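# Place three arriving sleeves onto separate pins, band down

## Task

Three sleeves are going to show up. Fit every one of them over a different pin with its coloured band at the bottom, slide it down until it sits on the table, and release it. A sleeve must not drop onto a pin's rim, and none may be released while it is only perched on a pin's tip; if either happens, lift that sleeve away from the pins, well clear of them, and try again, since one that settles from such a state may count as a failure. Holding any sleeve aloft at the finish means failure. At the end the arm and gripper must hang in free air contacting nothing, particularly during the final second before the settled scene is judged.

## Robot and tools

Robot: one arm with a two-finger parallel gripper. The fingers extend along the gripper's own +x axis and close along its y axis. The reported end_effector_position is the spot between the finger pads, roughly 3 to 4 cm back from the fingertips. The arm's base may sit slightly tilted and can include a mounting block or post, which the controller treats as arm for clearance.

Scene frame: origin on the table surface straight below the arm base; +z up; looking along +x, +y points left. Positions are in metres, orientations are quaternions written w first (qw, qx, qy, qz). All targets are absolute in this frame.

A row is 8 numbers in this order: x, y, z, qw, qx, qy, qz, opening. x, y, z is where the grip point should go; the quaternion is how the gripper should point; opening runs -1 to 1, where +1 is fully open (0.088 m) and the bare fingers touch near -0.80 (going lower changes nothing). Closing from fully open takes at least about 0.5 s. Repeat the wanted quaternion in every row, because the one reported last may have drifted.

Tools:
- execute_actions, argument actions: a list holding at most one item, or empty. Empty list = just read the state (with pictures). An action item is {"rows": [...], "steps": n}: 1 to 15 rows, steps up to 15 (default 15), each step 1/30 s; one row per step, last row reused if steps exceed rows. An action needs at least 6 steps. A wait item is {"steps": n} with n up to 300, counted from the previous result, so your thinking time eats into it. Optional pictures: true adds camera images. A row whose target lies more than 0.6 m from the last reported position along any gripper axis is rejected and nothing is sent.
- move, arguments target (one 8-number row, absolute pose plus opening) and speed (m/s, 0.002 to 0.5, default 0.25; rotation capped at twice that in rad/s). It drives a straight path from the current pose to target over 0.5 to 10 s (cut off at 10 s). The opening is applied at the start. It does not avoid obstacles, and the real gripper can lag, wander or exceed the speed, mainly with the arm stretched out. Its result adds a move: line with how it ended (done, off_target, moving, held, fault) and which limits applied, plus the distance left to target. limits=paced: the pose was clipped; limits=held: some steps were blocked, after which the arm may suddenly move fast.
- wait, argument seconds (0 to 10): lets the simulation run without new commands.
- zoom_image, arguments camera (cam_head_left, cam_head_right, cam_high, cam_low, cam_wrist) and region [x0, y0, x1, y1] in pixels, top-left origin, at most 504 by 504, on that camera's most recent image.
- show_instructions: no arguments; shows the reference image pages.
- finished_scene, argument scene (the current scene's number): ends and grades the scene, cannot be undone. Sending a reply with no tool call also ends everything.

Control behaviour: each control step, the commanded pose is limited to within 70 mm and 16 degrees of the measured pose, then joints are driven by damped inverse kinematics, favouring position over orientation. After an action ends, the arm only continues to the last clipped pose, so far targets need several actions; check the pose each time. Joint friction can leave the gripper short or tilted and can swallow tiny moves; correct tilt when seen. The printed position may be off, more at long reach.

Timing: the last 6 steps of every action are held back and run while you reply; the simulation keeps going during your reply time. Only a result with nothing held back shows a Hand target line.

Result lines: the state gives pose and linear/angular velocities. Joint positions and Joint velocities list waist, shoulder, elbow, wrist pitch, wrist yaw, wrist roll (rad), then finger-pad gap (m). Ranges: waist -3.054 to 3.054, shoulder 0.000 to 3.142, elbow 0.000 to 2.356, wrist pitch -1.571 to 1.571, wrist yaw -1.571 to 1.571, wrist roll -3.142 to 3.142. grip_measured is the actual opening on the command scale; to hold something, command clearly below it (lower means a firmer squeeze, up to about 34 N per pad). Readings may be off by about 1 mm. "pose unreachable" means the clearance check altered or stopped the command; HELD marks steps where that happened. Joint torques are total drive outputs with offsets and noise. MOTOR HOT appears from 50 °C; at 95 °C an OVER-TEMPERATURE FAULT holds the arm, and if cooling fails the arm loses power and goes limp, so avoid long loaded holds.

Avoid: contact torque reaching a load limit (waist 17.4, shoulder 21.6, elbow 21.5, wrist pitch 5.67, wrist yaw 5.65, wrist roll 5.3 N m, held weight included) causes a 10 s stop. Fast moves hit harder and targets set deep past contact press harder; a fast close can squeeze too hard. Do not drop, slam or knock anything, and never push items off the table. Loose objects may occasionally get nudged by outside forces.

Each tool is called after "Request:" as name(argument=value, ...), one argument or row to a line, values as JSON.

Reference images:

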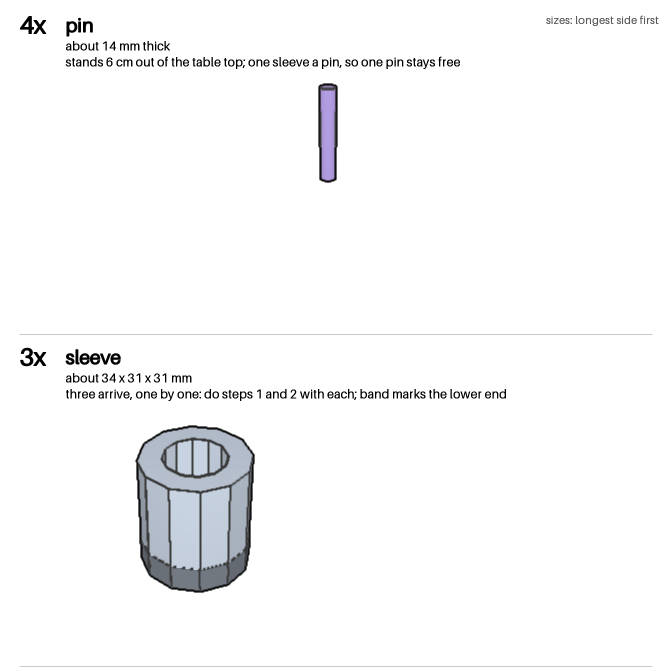

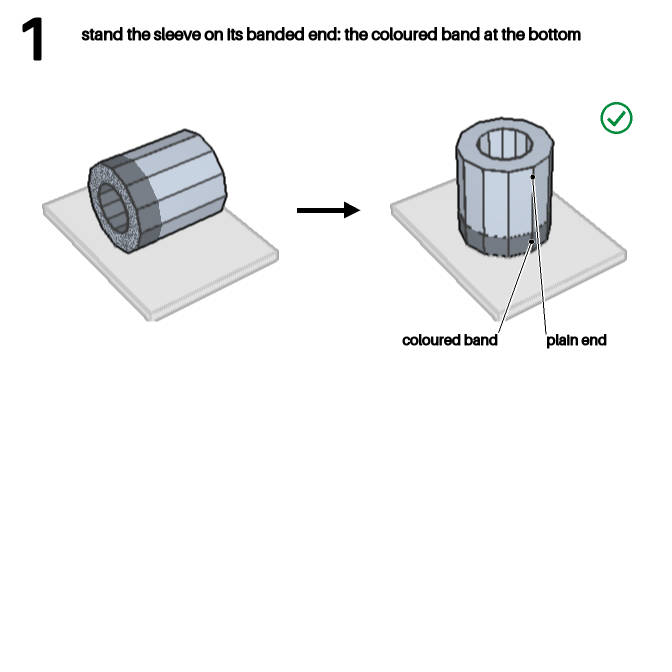

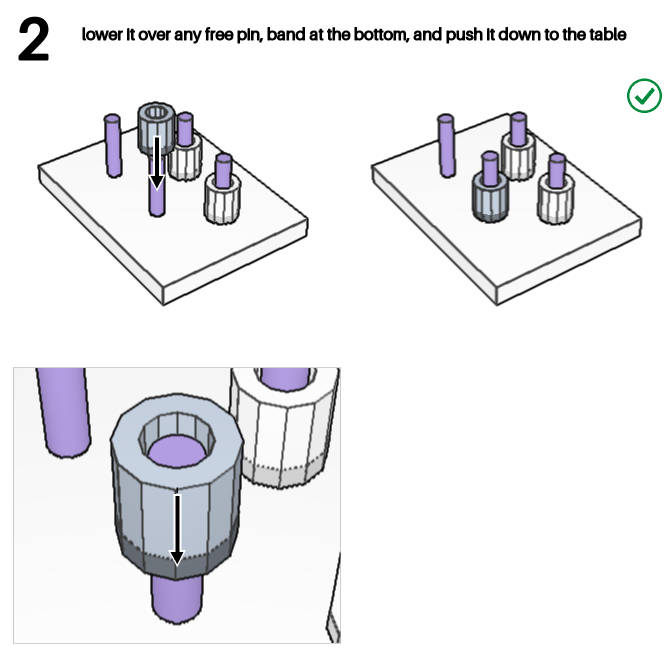

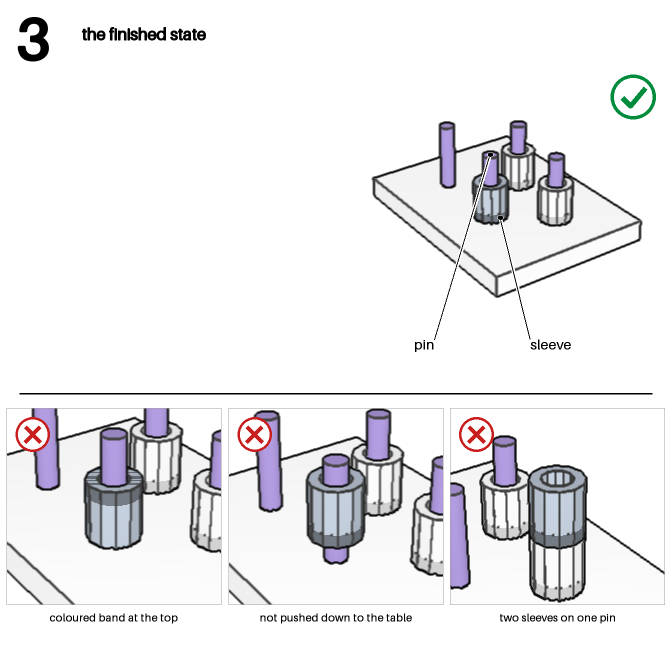

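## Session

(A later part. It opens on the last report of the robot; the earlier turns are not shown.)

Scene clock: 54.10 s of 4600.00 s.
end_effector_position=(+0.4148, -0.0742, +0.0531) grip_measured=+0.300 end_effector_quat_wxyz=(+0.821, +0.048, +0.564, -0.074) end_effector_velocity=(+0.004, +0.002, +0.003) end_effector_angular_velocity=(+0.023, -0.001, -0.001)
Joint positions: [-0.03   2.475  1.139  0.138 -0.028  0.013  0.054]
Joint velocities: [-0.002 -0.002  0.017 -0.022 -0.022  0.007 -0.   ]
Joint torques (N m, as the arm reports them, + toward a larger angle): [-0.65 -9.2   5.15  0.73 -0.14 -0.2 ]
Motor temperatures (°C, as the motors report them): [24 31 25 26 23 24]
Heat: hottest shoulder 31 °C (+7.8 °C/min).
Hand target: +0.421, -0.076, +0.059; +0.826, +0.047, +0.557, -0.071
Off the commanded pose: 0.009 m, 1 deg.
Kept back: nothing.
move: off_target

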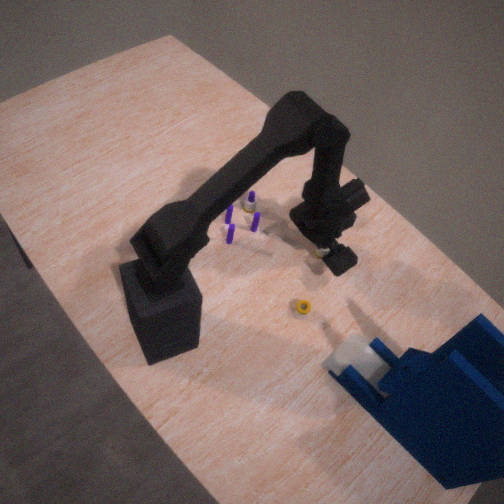

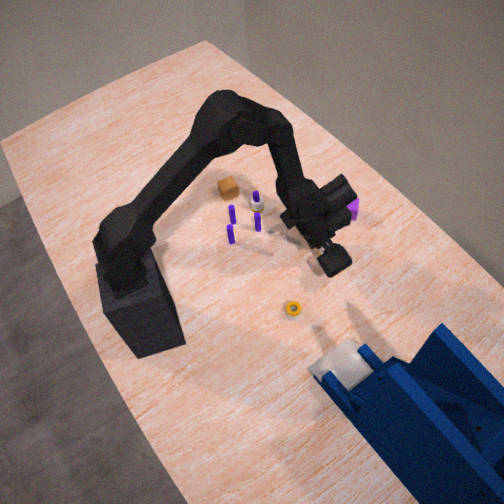

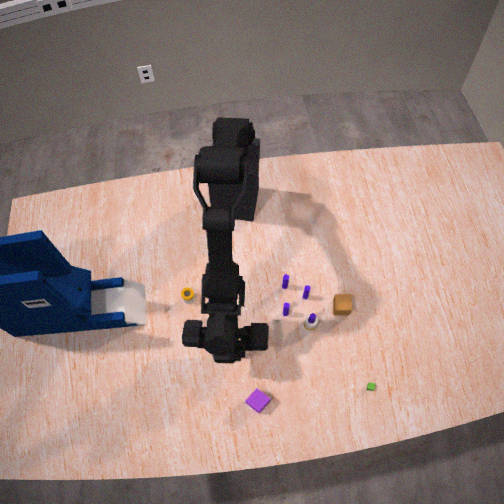

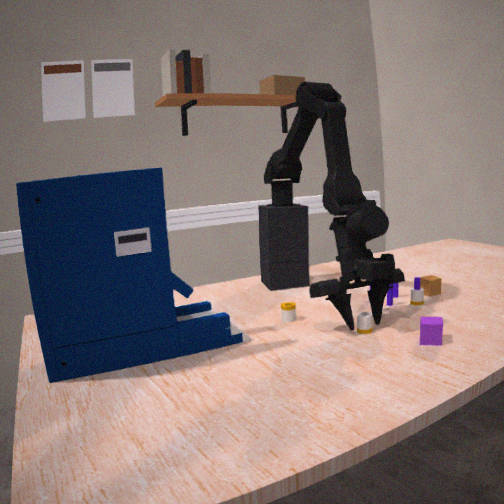

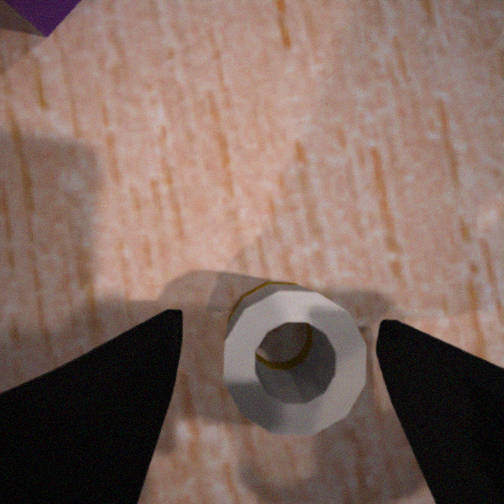

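Request:
move(
  target=[0.416,-0.0745,0.054,0.821,0.048,0.564,-0.074,-0.5],
  speed=0.03,
)

Request:
move(
  target=[0.39,-0.04,0.145,0.8233,0.0247,0.5658,-0.0359,-0.5],
  speed=0.2,
)

Request:
move(
  target=[0.3256,0.081,0.135,0.8233,0.0247,0.5658,-0.0359,-0.5],
  speed=0.2,
)

Request:
move(
  target=[0.3256,0.081,0.119,0.8233,0.0247,0.5658,-0.0359,-0.5],
  speed=0.04,
)

Request:
zoom_image(
  camera="cam_wrist",
  region=[200,270,380,450],
)

Scene clock: 55.33 s of 4600.00 s.
end_effector_position=(+0.4147, -0.0742, +0.0531) grip_measured=-0.188 end_effector_quat_wxyz=(+0.820, +0.048, +0.565, -0.074) end_effector_velocity=(+0.000, +0.000, +0.001) end_effector_angular_velocity=(+0.005, +0.002, +0.007)
Joint positions: [-0.03   2.475  1.14   0.133 -0.028  0.013  0.03 ]
Joint velocities: [-0.002 -0.002  0.002 -0.007 -0.007 -0.007 -0.   ]
Joint torques (N m, as the arm reports them, + toward a larger angle): [-0.33 -8.23  4.78  0.69  0.03  0.  ]
Motor temperatures (°C, as the motors report them): [24 31 25 26 23 24]
Heat: hottest shoulder 31 °C (+7.6 °C/min).
Hand target: +0.416, -0.075, +0.054; +0.821, +0.048, +0.564, -0.074
Off the commanded pose: 0.002 m, 0 deg.
Kept back: nothing.
move: done

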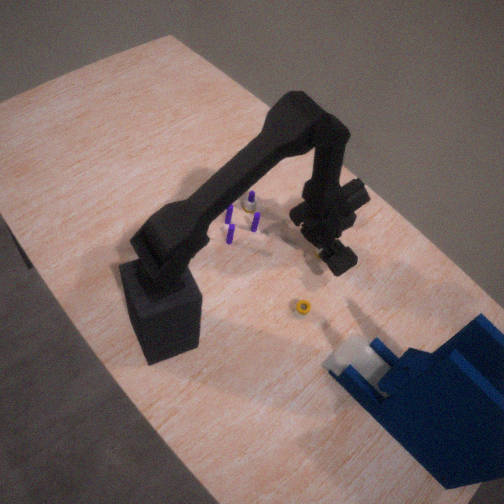

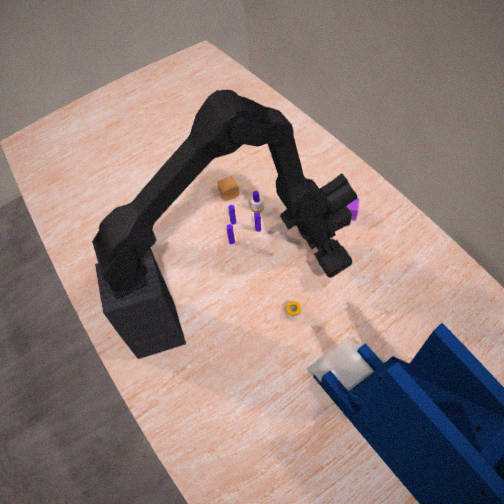

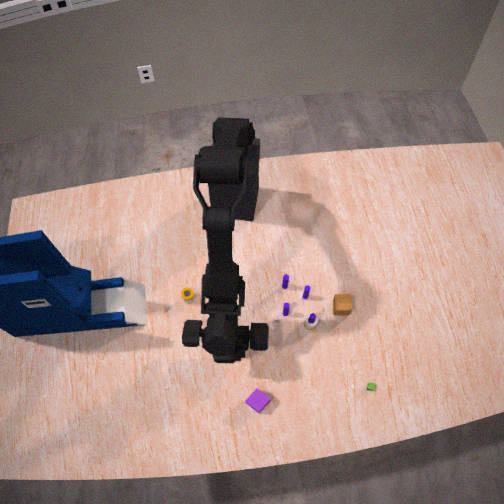

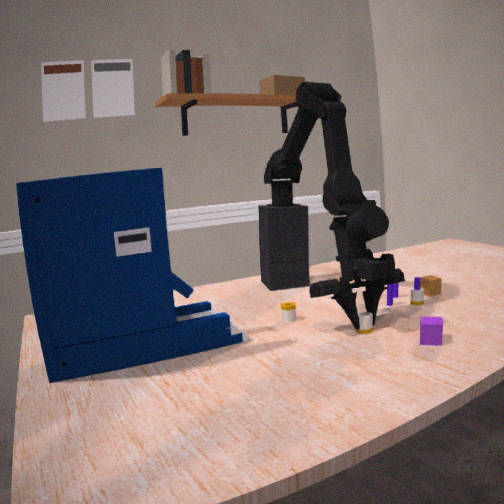

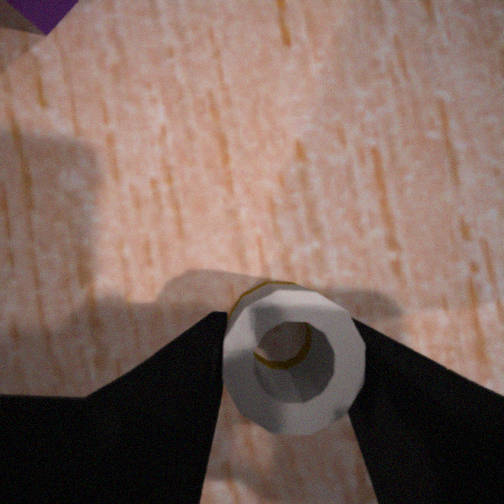

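Scene clock: 56.43 s of 4600.00 s.
end_effector_position=(+0.3897, -0.0421, +0.1408) grip_measured=-0.188 end_effector_quat_wxyz=(+0.821, +0.028, +0.568, -0.041) end_effector_velocity=(+0.001, -0.000, +0.005) end_effector_angular_velocity=(-0.015, -0.006, +0.021)
Joint positions: [ 0.029  2.119  0.978 -0.063 -0.037 -0.004  0.03 ]
Joint velocities: [ 0.002 -0.017 -0.002 -0.007  0.007 -0.022 -0.   ]
Joint torques (N m, as the arm reports them, + toward a larger angle): [-0.06 -8.63  4.5   0.74 -0.14 -0.2 ]
Motor temperatures (°C, as the motors report them): [24 32 25 26 23 24]
Heat: hottest shoulder 32 °C (+8.5 °C/min).
Hand target: +0.390, -0.040, +0.145; +0.824, +0.025, +0.566, -0.036
Off the commanded pose: 0.005 m, 1 deg.
Kept back: nothing.
move: done

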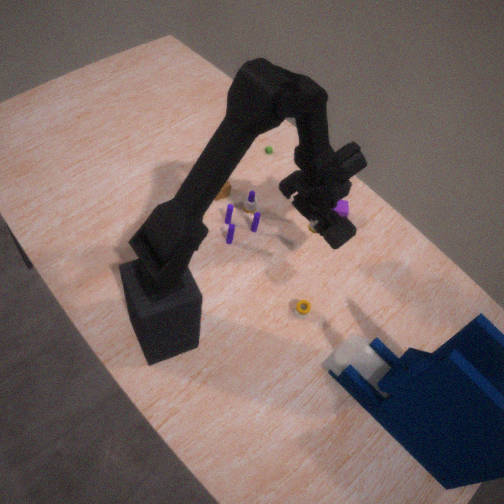

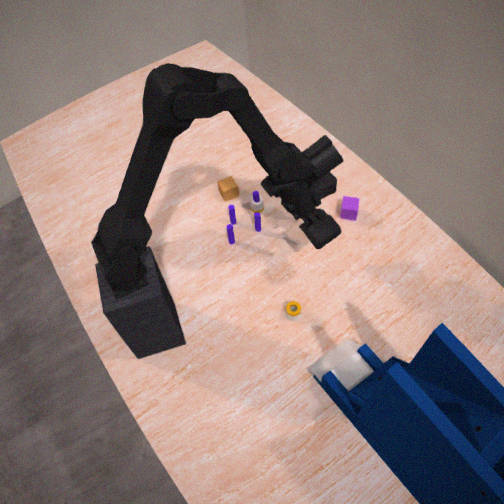

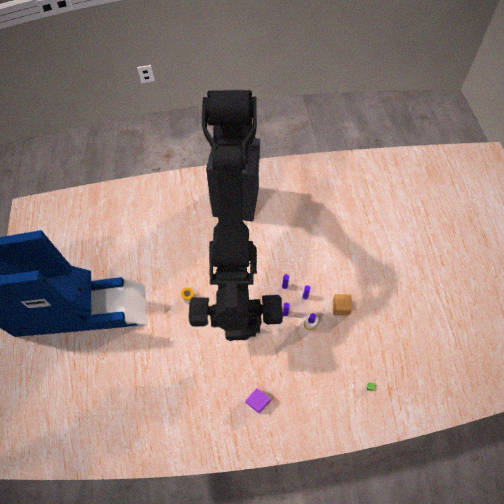

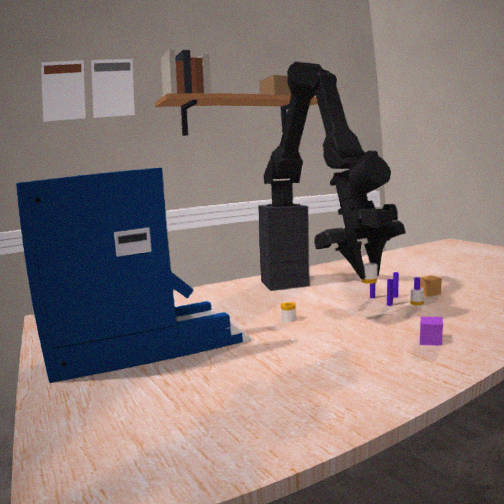

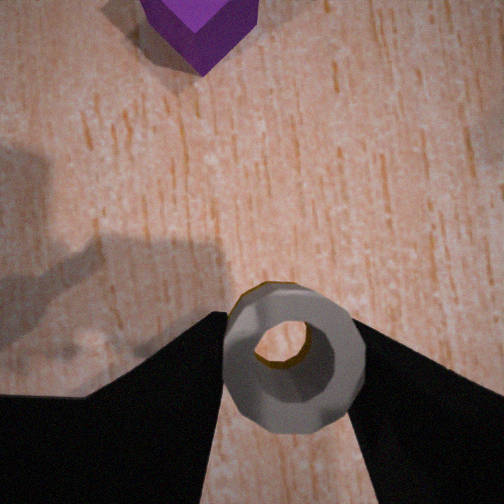

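Scene clock: 57.63 s of 4600.00 s.
end_effector_position=(+0.3254, +0.0799, +0.1319) grip_measured=-0.189 end_effector_quat_wxyz=(+0.821, +0.024, +0.569, -0.033) end_effector_velocity=(-0.007, +0.003, -0.002) end_effector_angular_velocity=(+0.004, +0.019, +0.007)
Joint positions: [0.437 2.008 0.735 0.055 0.101 0.363 0.03 ]
Joint velocities: [ 0.012 -0.002 -0.012 -0.007 -0.007  0.007 -0.   ]
Joint torques (N m, as the arm reports them, + toward a larger angle): [ 0.06 -7.27  3.91  1.12  0.23  0.2 ]
Motor temperatures (°C, as the motors report them): [24 32 25 26 23 24]
Heat: hottest shoulder 32 °C (+8.3 °C/min).
Hand target: +0.325, +0.081, +0.135; +0.824, +0.026, +0.565, -0.035
Off the commanded pose: 0.003 m, 1 deg.
Kept back: nothing.
move: done

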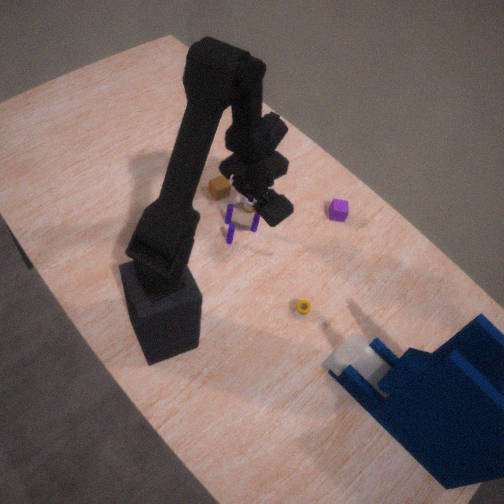

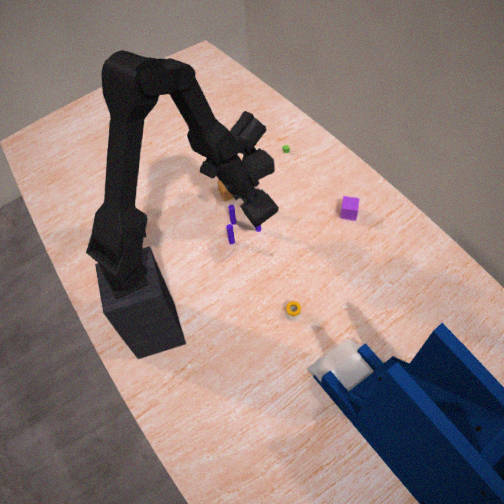

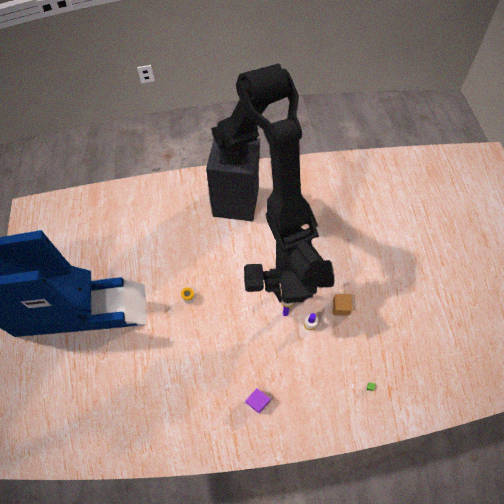

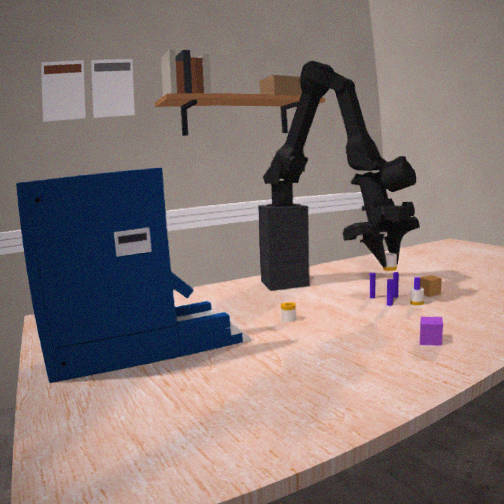

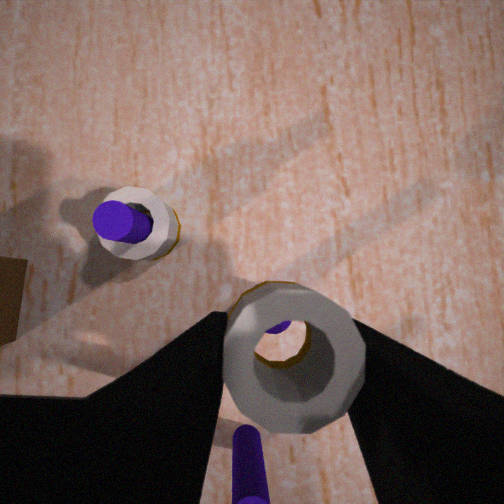

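Scene clock: 58.40 s of 4600.00 s.
end_effector_position=(+0.3283, +0.0815, +0.1219) grip_measured=-0.189 end_effector_quat_wxyz=(+0.825, +0.025, +0.564, -0.033) end_effector_velocity=(+0.000, -0.001, -0.002) end_effector_angular_velocity=(+0.006, -0.005, +0.002)
Joint positions: [0.441 2.053 0.733 0.116 0.104 0.367 0.03 ]
Joint velocities: [-0.007  0.007 -0.007  0.022 -0.007 -0.007  0.   ]
Joint torques (N m, as the arm reports them, + toward a larger angle): [ 0.08 -5.46  3.82  1.15  0.22  0.19]
Motor temperatures (°C, as the motors report them): [24 32 25 26 23 24]
Heat: hottest shoulder 32 °C (+8.2 °C/min).
Hand target: +0.326, +0.081, +0.119; +0.823, +0.025, +0.566, -0.036
Off the commanded pose: 0.004 m, 1 deg.
Kept back: nothing.
move: done

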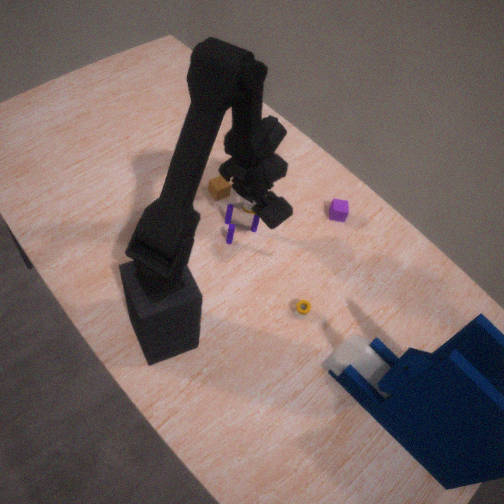

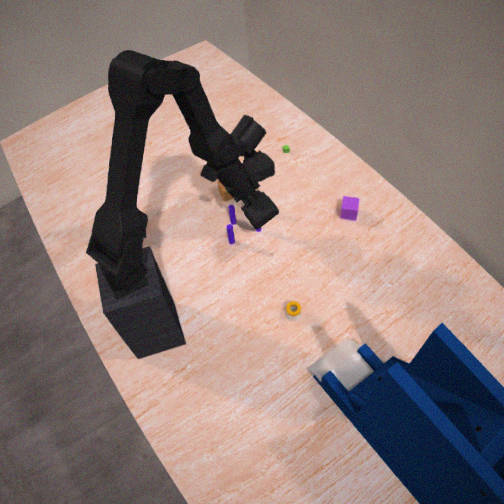

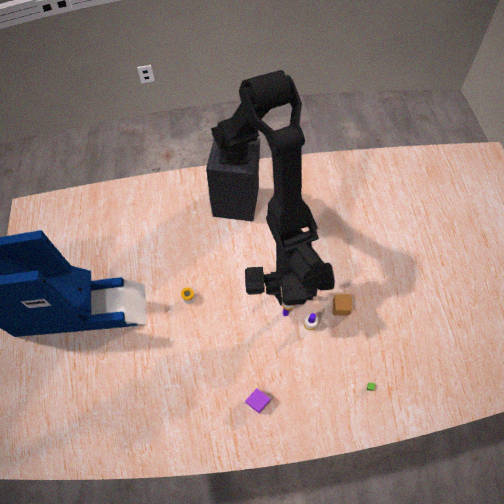

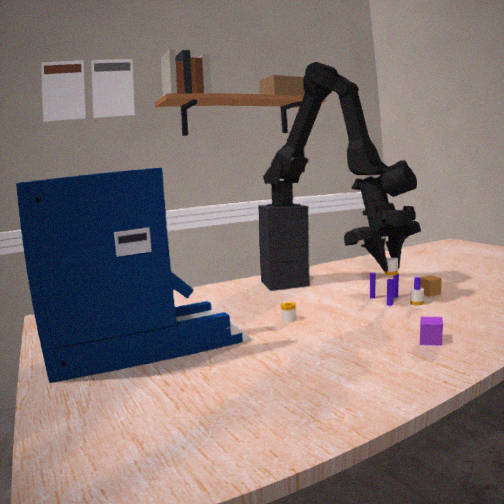

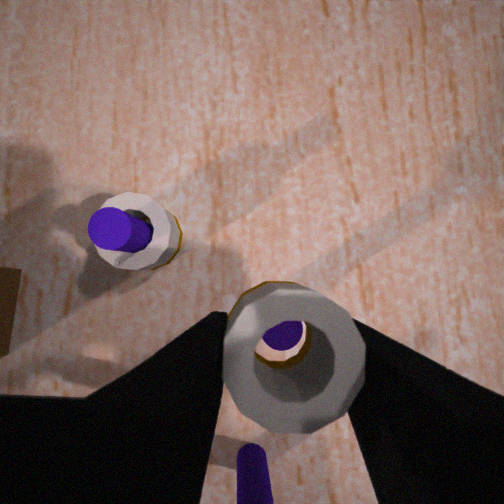

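Region (200, 270, 380, 450) of cam_wrist's 504x504 image, scaled by 2.800, with more detail than that image has.

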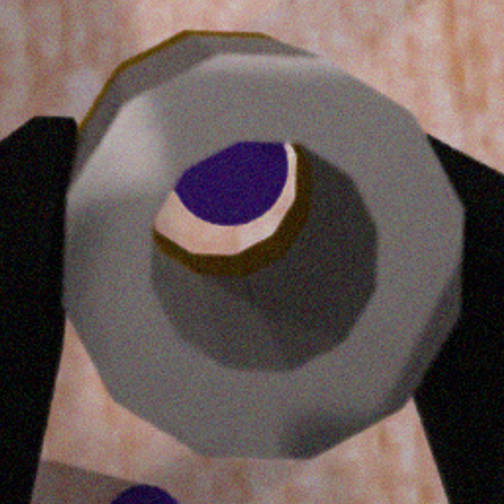

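Request:
move(
  target=[0.3275,0.078,0.114,0.8233,0.0247,0.5658,-0.0359,-0.5],
  speed=0.015,
)

Request:
zoom_image(
  camera="cam_wrist",
  region=[200,270,380,450],
)

Scene clock: 60.33 s of 4600.00 s.
end_effector_position=(+0.3283, +0.0798, +0.1162) grip_measured=-0.189 end_effector_quat_wxyz=(+0.824, +0.026, +0.564, -0.035) end_effector_velocity=(-0.003, -0.001, -0.002) end_effector_angular_velocity=(+0.000, +0.014, +0.007)
Joint positions: [0.437 2.076 0.733 0.136 0.104 0.367 0.03 ]
Joint velocities: [-0.002  0.002 -0.002 -0.007 -0.007 -0.007 -0.001]
Joint torques (N m, as the arm reports them, + toward a larger angle): [-0.56 -5.53  4.13  1.17  0.11 -0.1 ]
Motor temperatures (°C, as the motors report them): [24 31 25 26 23 24]
Heat: hottest shoulder 31 °C (+7.1 °C/min).
Hand target: +0.328, +0.078, +0.114; +0.823, +0.025, +0.566, -0.036
Off the commanded pose: 0.003 m, 0 deg.
Kept back: nothing.
move: done

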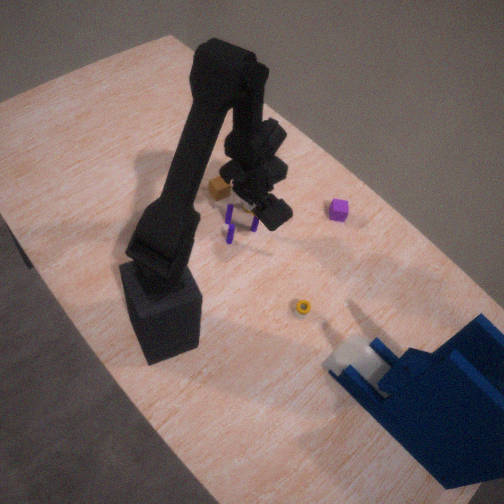

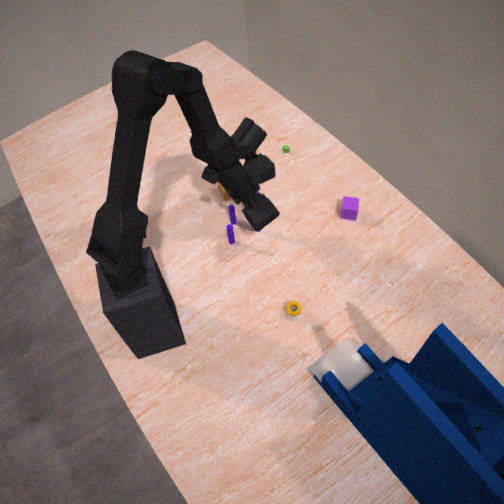

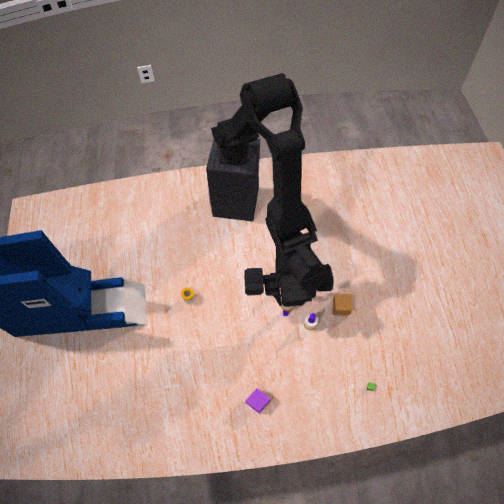

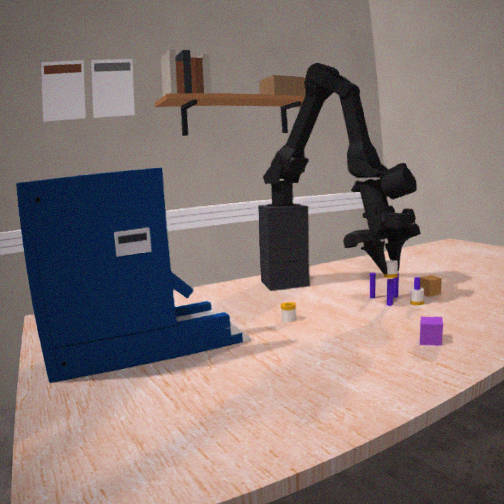

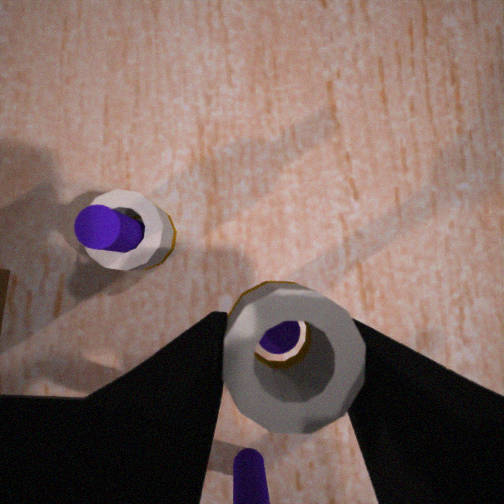

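Region (200, 270, 380, 450) of cam_wrist's 504x504 image, scaled by 2.800, with more detail than that image has.

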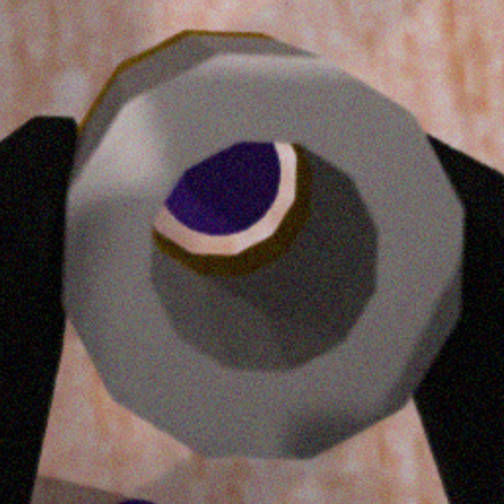

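Concentric.

Request:
move(
  target=[0.329,0.0798,0.098,0.8233,0.0247,0.5658,-0.0359,-0.5],
  speed=0.02,
)

Scene clock: 61.73 s of 4600.00 s.
end_effector_position=(+0.3263, +0.0786, +0.0986) grip_measured=-0.189 end_effector_quat_wxyz=(+0.822, +0.025, +0.568, -0.036) end_effector_velocity=(-0.000, +0.000, -0.003) end_effector_angular_velocity=(-0.002, +0.005, +0.020)
Joint positions: [0.437 2.146 0.735 0.195 0.104 0.367 0.03 ]
Joint velocities: [-0.002  0.012  0.002  0.007 -0.007 -0.022 -0.   ]
Joint torques (N m, as the arm reports them, + toward a larger angle): [-0.03 -5.49  4.77  1.14  0.19  0.04]
Motor temperatures (°C, as the motors report them): [24 31 25 26 23 24]
Heat: hottest shoulder 31 °C (+7.0 °C/min).
Hand target: +0.329, +0.080, +0.098; +0.823, +0.025, +0.566, -0.036
Off the commanded pose: 0.003 m, 0 deg.
Kept back: nothing.
move: done

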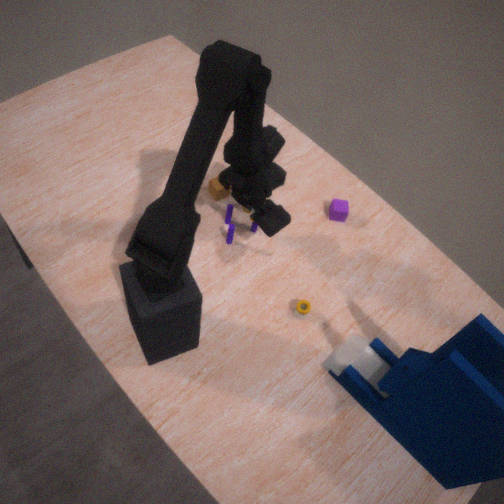

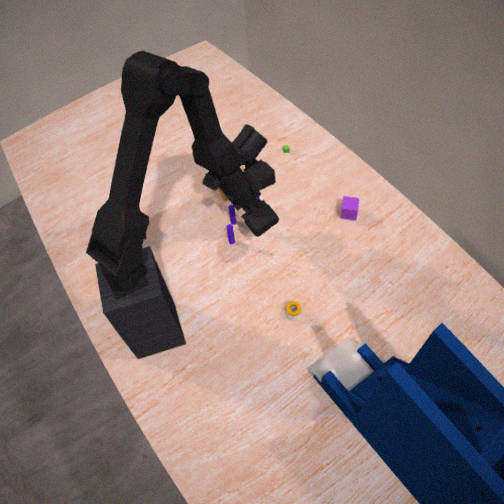

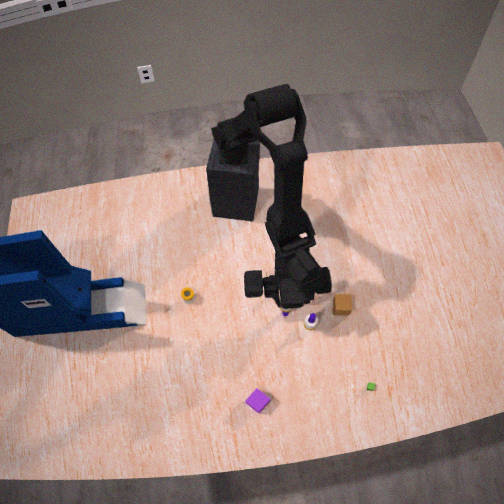

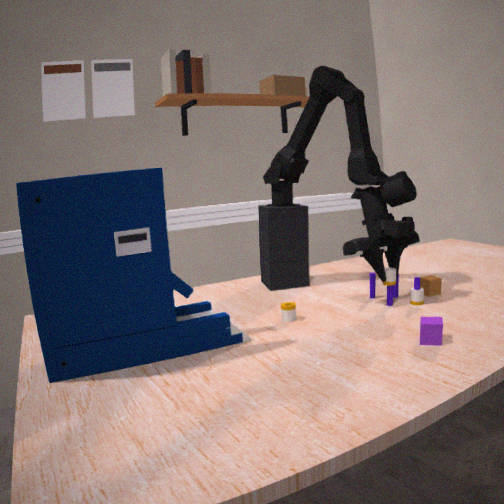

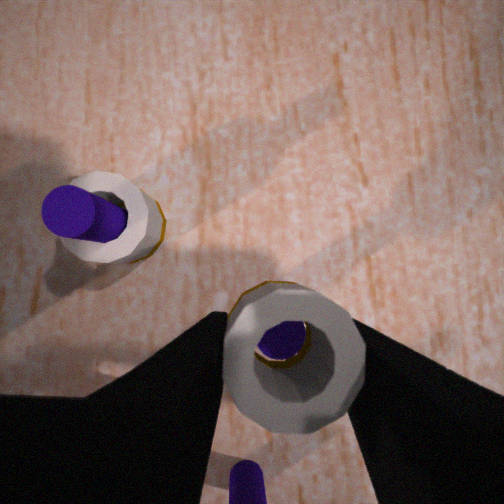

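Request:
move(
  target=[0.332,0.081,0.047,0.8233,0.0247,0.5658,-0.0359,-0.5],
  speed=0.03,
)

Request:
zoom_image(
  camera="cam_low",
  region=[340,245,440,320],
)

Scene clock: 63.97 s of 4600.00 s.
end_effector_position=(+0.3296, +0.0798, +0.0495) grip_measured=-0.189 end_effector_quat_wxyz=(+0.822, +0.023, +0.568, -0.034) end_effector_velocity=(-0.003, -0.001, -0.002) end_effector_angular_velocity=(+0.000, +0.014, +0.006)
Joint positions: [0.442 2.362 0.785 0.361 0.104 0.368 0.03 ]
Joint velocities: [-0.002  0.002 -0.002 -0.007 -0.007 -0.007 -0.   ]
Joint torques (N m, as the arm reports them, + toward a larger angle): [ 0.1  -5.27  4.17  1.44  0.22  0.19]
Motor temperatures (°C, as the motors report them): [24 31 25 26 23 24]
Heat: hottest shoulder 31 °C (+7.0 °C/min).
Hand target: +0.332, +0.081, +0.047; +0.823, +0.025, +0.566, -0.036
Off the commanded pose: 0.004 m, 0 deg.
Kept back: nothing.
move: done

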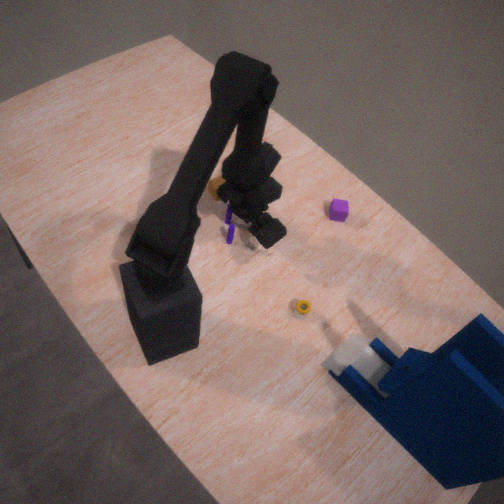

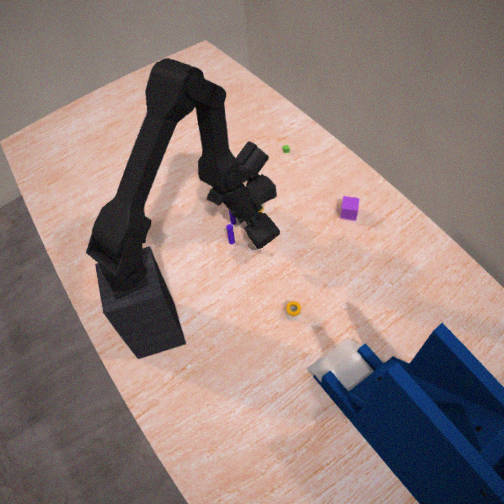

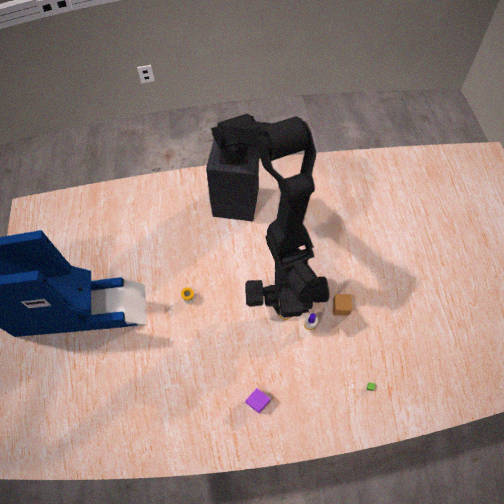

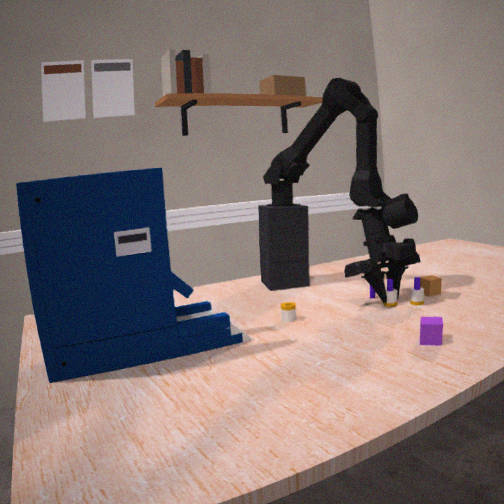

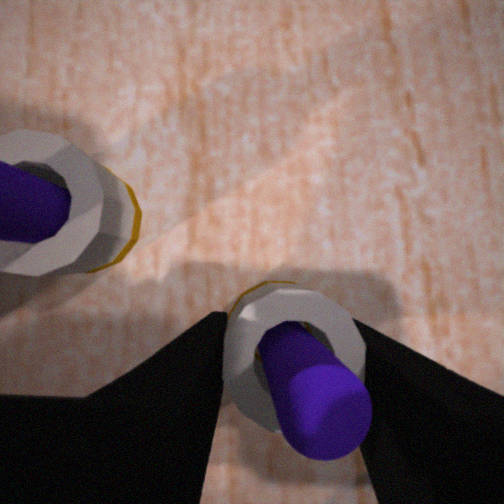

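Region (340, 245, 440, 320) of cam_low's 504x504 image, scaled by 5.040, with more detail than that image has; it fills the top 378 rows of this view, and the rest is white.

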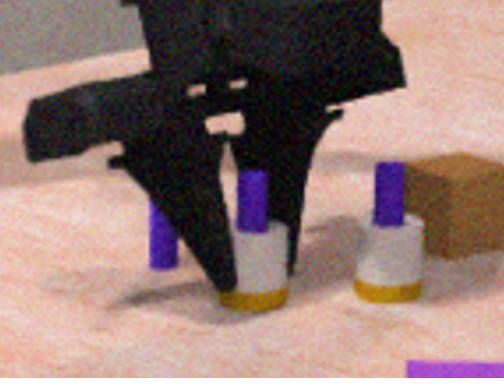

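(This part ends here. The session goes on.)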